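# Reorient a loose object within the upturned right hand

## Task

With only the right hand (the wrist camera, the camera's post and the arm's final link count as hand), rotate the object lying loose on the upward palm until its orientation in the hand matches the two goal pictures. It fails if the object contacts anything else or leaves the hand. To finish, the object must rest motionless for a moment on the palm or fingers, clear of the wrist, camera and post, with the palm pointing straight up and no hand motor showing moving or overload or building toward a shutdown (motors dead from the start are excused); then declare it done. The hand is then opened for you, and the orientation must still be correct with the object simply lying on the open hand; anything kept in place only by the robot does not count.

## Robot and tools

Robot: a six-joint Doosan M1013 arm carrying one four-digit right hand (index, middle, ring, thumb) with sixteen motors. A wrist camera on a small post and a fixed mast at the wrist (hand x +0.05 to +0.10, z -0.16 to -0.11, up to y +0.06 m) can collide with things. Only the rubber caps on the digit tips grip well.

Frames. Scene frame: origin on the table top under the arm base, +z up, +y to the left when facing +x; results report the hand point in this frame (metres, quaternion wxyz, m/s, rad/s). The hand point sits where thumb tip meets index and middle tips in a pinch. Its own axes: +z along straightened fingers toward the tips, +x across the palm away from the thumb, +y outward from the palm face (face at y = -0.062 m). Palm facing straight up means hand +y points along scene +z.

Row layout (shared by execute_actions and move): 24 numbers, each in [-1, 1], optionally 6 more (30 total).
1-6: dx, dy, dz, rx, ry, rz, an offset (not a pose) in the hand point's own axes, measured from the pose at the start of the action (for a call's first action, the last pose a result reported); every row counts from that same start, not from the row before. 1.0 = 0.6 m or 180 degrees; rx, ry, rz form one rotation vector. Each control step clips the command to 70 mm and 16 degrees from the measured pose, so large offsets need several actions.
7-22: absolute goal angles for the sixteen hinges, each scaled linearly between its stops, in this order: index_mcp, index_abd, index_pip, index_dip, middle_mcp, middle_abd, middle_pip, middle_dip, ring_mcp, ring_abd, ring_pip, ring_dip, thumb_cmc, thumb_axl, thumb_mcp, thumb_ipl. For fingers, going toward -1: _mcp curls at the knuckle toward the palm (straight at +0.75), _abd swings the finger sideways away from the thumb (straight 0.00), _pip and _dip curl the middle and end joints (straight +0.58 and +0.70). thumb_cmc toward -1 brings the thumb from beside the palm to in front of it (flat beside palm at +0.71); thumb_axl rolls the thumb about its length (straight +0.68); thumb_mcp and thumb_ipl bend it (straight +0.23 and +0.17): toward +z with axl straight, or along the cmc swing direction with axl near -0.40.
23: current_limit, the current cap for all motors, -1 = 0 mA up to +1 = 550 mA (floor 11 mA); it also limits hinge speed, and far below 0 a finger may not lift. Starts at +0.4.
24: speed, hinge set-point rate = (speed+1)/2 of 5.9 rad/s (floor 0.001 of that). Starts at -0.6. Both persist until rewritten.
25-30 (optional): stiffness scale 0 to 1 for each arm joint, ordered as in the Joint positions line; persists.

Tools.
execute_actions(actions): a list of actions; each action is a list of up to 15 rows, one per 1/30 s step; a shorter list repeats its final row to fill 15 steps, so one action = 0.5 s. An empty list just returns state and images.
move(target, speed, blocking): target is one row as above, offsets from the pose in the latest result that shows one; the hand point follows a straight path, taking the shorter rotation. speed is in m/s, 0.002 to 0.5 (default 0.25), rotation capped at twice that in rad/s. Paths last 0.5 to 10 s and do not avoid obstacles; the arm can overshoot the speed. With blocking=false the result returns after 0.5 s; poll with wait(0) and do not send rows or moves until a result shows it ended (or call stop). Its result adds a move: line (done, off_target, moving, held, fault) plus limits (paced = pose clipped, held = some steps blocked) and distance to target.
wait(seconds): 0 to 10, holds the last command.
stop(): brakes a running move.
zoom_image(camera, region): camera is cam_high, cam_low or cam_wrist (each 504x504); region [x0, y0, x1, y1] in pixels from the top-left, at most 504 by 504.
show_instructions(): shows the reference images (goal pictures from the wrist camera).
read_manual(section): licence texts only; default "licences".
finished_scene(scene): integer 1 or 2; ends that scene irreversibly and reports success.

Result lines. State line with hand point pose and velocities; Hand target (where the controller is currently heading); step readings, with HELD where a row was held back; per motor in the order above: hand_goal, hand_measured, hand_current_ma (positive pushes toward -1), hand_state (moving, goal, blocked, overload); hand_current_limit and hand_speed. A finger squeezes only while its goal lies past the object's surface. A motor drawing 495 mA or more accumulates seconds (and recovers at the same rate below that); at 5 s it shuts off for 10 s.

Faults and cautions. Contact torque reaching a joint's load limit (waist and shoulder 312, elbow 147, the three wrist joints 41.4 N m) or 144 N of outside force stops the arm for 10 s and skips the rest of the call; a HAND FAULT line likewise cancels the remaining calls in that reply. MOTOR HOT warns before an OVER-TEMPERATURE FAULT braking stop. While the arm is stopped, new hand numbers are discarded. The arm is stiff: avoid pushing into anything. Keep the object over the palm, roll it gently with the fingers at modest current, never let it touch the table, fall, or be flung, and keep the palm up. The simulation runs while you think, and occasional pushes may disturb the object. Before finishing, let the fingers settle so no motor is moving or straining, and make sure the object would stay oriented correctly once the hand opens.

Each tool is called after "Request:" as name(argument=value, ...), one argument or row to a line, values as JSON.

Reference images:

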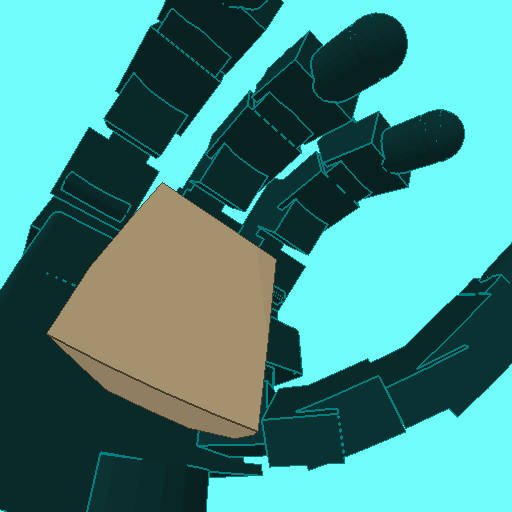

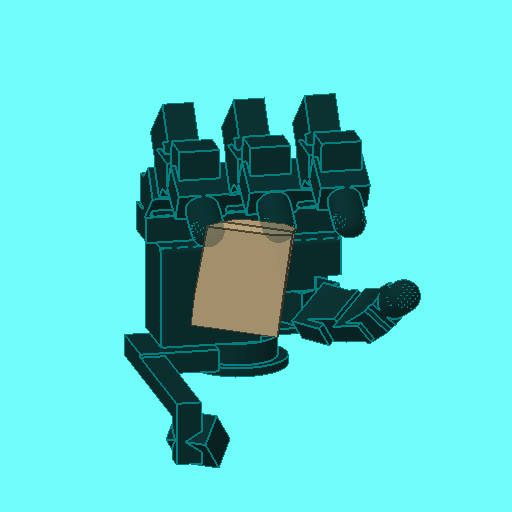

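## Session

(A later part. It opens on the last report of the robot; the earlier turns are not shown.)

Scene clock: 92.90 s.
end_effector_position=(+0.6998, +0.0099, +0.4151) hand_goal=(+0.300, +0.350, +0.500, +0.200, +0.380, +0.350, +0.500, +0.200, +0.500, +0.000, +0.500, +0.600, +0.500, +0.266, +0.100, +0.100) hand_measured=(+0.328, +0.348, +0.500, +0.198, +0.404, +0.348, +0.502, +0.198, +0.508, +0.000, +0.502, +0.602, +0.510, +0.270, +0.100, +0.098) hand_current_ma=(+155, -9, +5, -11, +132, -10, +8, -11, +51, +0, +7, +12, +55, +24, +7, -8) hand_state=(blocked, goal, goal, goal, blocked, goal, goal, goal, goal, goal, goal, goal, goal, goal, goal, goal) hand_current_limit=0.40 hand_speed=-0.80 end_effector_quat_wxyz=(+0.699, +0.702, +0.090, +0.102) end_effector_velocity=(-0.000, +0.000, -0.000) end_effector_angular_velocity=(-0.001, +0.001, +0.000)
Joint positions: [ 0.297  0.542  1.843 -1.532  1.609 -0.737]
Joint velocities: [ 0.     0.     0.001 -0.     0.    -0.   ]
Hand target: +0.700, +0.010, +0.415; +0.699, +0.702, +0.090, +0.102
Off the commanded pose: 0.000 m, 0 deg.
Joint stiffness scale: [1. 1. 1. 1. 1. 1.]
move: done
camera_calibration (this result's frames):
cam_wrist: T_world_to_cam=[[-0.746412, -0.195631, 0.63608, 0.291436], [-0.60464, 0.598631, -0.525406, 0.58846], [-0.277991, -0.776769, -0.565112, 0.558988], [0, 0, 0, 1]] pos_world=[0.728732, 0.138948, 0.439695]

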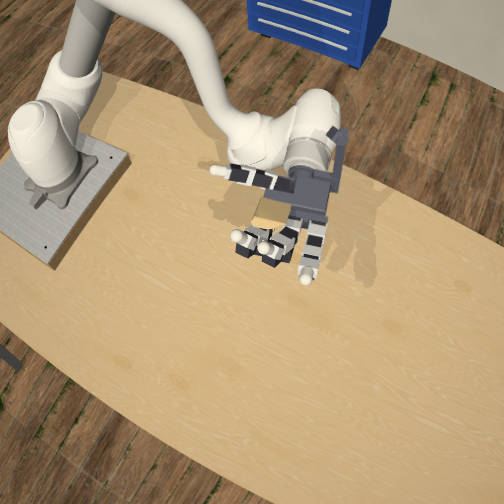

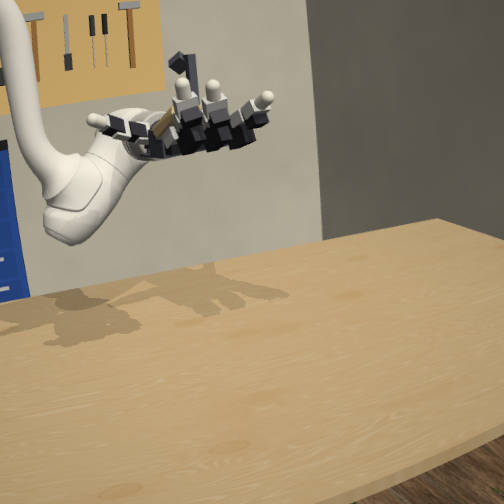

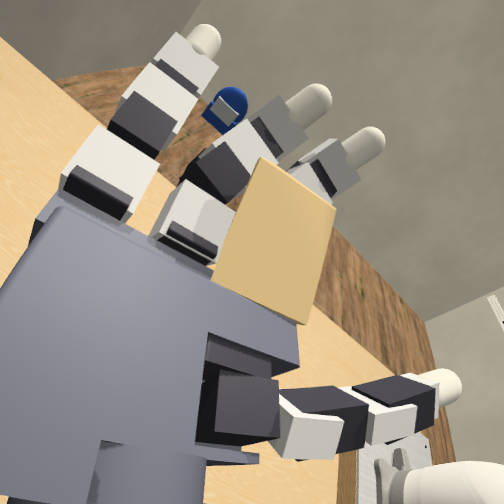

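Request:
move(
  target=[0,0,0,0,0,0,0.75,0.35,0.7,0.7,0.75,0.35,0.7,0.7,0.75,0,0.58,0.7,0.7,0.6,0.2,0.17,0.4,-0.8],
)

Request:
move(
  target=[0,0,0,0,0,0,0.75,0,0.7,0.7,0.75,0,0.7,0.7,0.75,0,0.58,0.7,0.7,0.6,0.2,0.17,0.4,-0.8],
)

Request:
zoom_image(
  camera="cam_high",
  region=[200,130,380,310],
)

Scene clock: 99.60 s.
end_effector_position=(+0.6998, +0.0099, +0.4151) hand_goal=(+0.750, +0.350, +0.700, +0.700, +0.750, +0.350, +0.700, +0.700, +0.750, +0.000, +0.580, +0.700, +0.700, +0.600, +0.200, +0.170) hand_measured=(+0.760, +0.348, +0.700, +0.698, +0.760, +0.348, +0.700, +0.698, +0.760, +0.000, +0.580, +0.698, +0.710, +0.598, +0.200, +0.168) hand_current_ma=(+57, -9, +3, -11, +51, -10, +3, -11, +52, +0, +4, -11, +55, -12, +2, -9) hand_state=(goal, goal, goal, goal, goal, goal, goal, goal, goal, goal, goal, goal, goal, goal, goal, goal) hand_current_limit=0.40 hand_speed=-0.80 end_effector_quat_wxyz=(+0.699, +0.702, +0.090, +0.102) end_effector_velocity=(+0.000, -0.000, -0.000) end_effector_angular_velocity=(+0.000, +0.000, +0.000)
Joint positions: [ 0.297  0.542  1.843 -1.532  1.609 -0.737]
Joint velocities: [-0.  0. -0. -0. -0. -0.]
Hand target: +0.700, +0.010, +0.415; +0.699, +0.702, +0.090, +0.102
Off the commanded pose: 0.000 m, 0 deg.
Joint stiffness scale: [1. 1. 1. 1. 1. 1.]
move: done
camera_calibration (this result's frames):
cam_wrist: T_world_to_cam=[[-0.746412, -0.195631, 0.636079, 0.291436], [-0.60464, 0.598631, -0.525406, 0.58846], [-0.277991, -0.776768, -0.565112, 0.558988], [0, 0, 0, 1]] pos_world=[0.728732, 0.138947, 0.439695]

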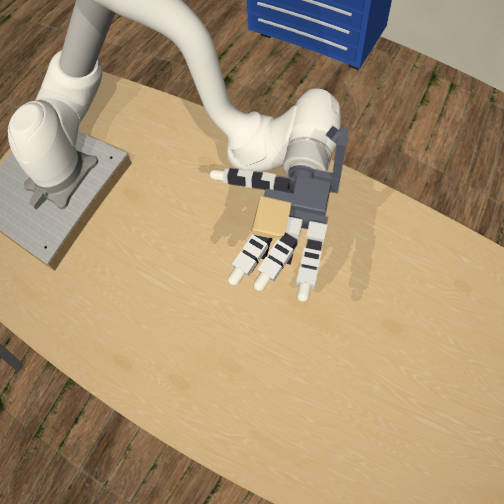

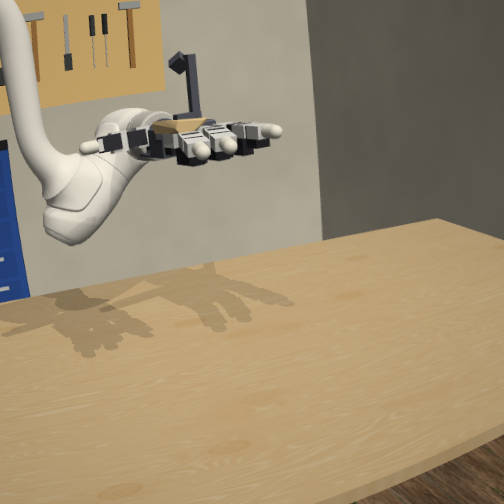

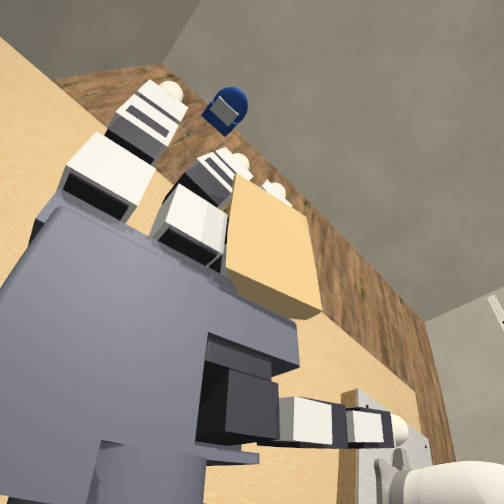

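Scene clock: 100.47 s.
end_effector_position=(+0.6998, +0.0099, +0.4151) hand_goal=(+0.750, +0.000, +0.700, +0.700, +0.750, +0.000, +0.700, +0.700, +0.750, +0.000, +0.580, +0.700, +0.700, +0.600, +0.200, +0.170) hand_measured=(+0.760, +0.004, +0.700, +0.698, +0.760, +0.004, +0.700, +0.698, +0.760, +0.000, +0.580, +0.698, +0.710, +0.598, +0.200, +0.168) hand_current_ma=(+58, +15, +3, -11, +51, +15, +3, -11, +52, +0, +4, -11, +55, -12, +2, -9) hand_state=(goal, goal, goal, goal, goal, goal, goal, goal, goal, goal, goal, goal, goal, goal, goal, goal) hand_current_limit=0.40 hand_speed=-0.80 end_effector_quat_wxyz=(+0.699, +0.702, +0.090, +0.102) end_effector_velocity=(+0.000, +0.000, -0.000) end_effector_angular_velocity=(-0.000, +0.001, +0.000)
Joint positions: [ 0.297  0.542  1.843 -1.532  1.609 -0.737]
Joint velocities: [ 0.     0.    -0.    -0.    -0.    -0.001]
Hand target: +0.700, +0.010, +0.415; +0.699, +0.702, +0.090, +0.102
Off the commanded pose: 0.000 m, 0 deg.
Joint stiffness scale: [1. 1. 1. 1. 1. 1.]
move: done
camera_calibration (this result's frames):
cam_wrist: T_world_to_cam=[[-0.746412, -0.195631, 0.636079, 0.291436], [-0.60464, 0.598631, -0.525406, 0.58846], [-0.277991, -0.776768, -0.565112, 0.558988], [0, 0, 0, 1]] pos_world=[0.728732, 0.138947, 0.439695]

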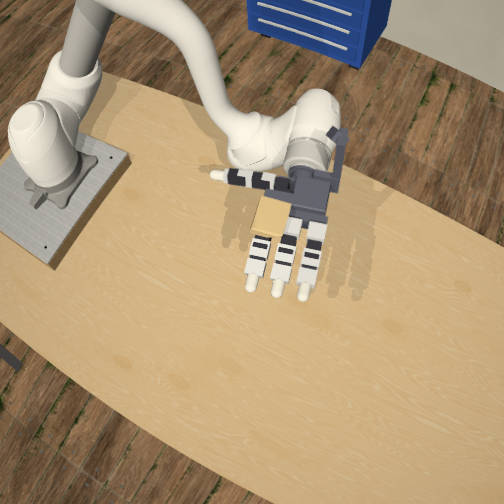

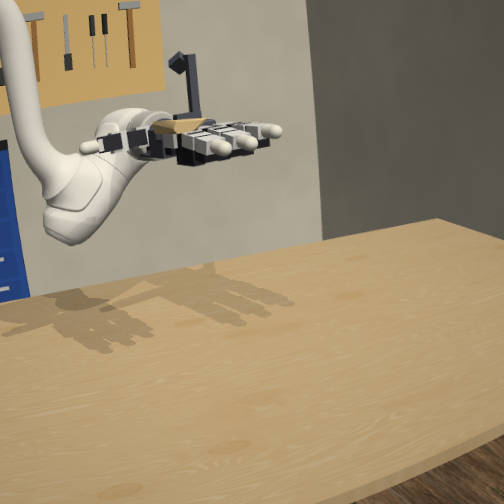

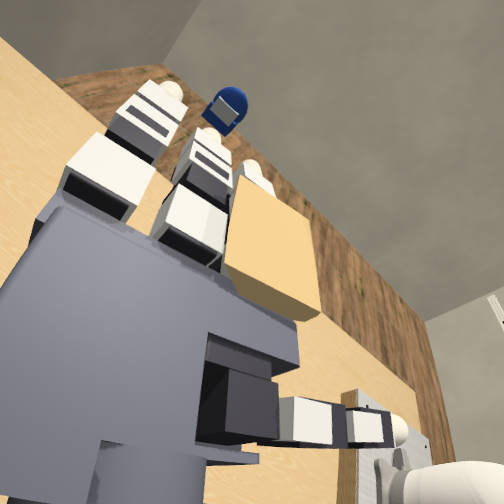

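Region (200, 130, 380, 310) of cam_high's 504x504 image, scaled by 2.800, with more detail than that image has.

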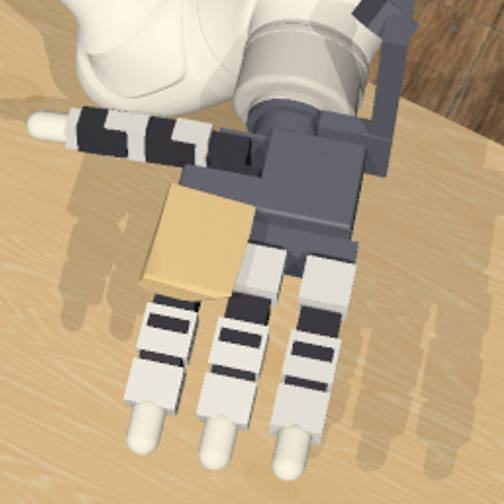

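About 5° toward the thumb; close enough.

Request:
finished_scene(
  scene=1,
)

The scene is finished: the task was done.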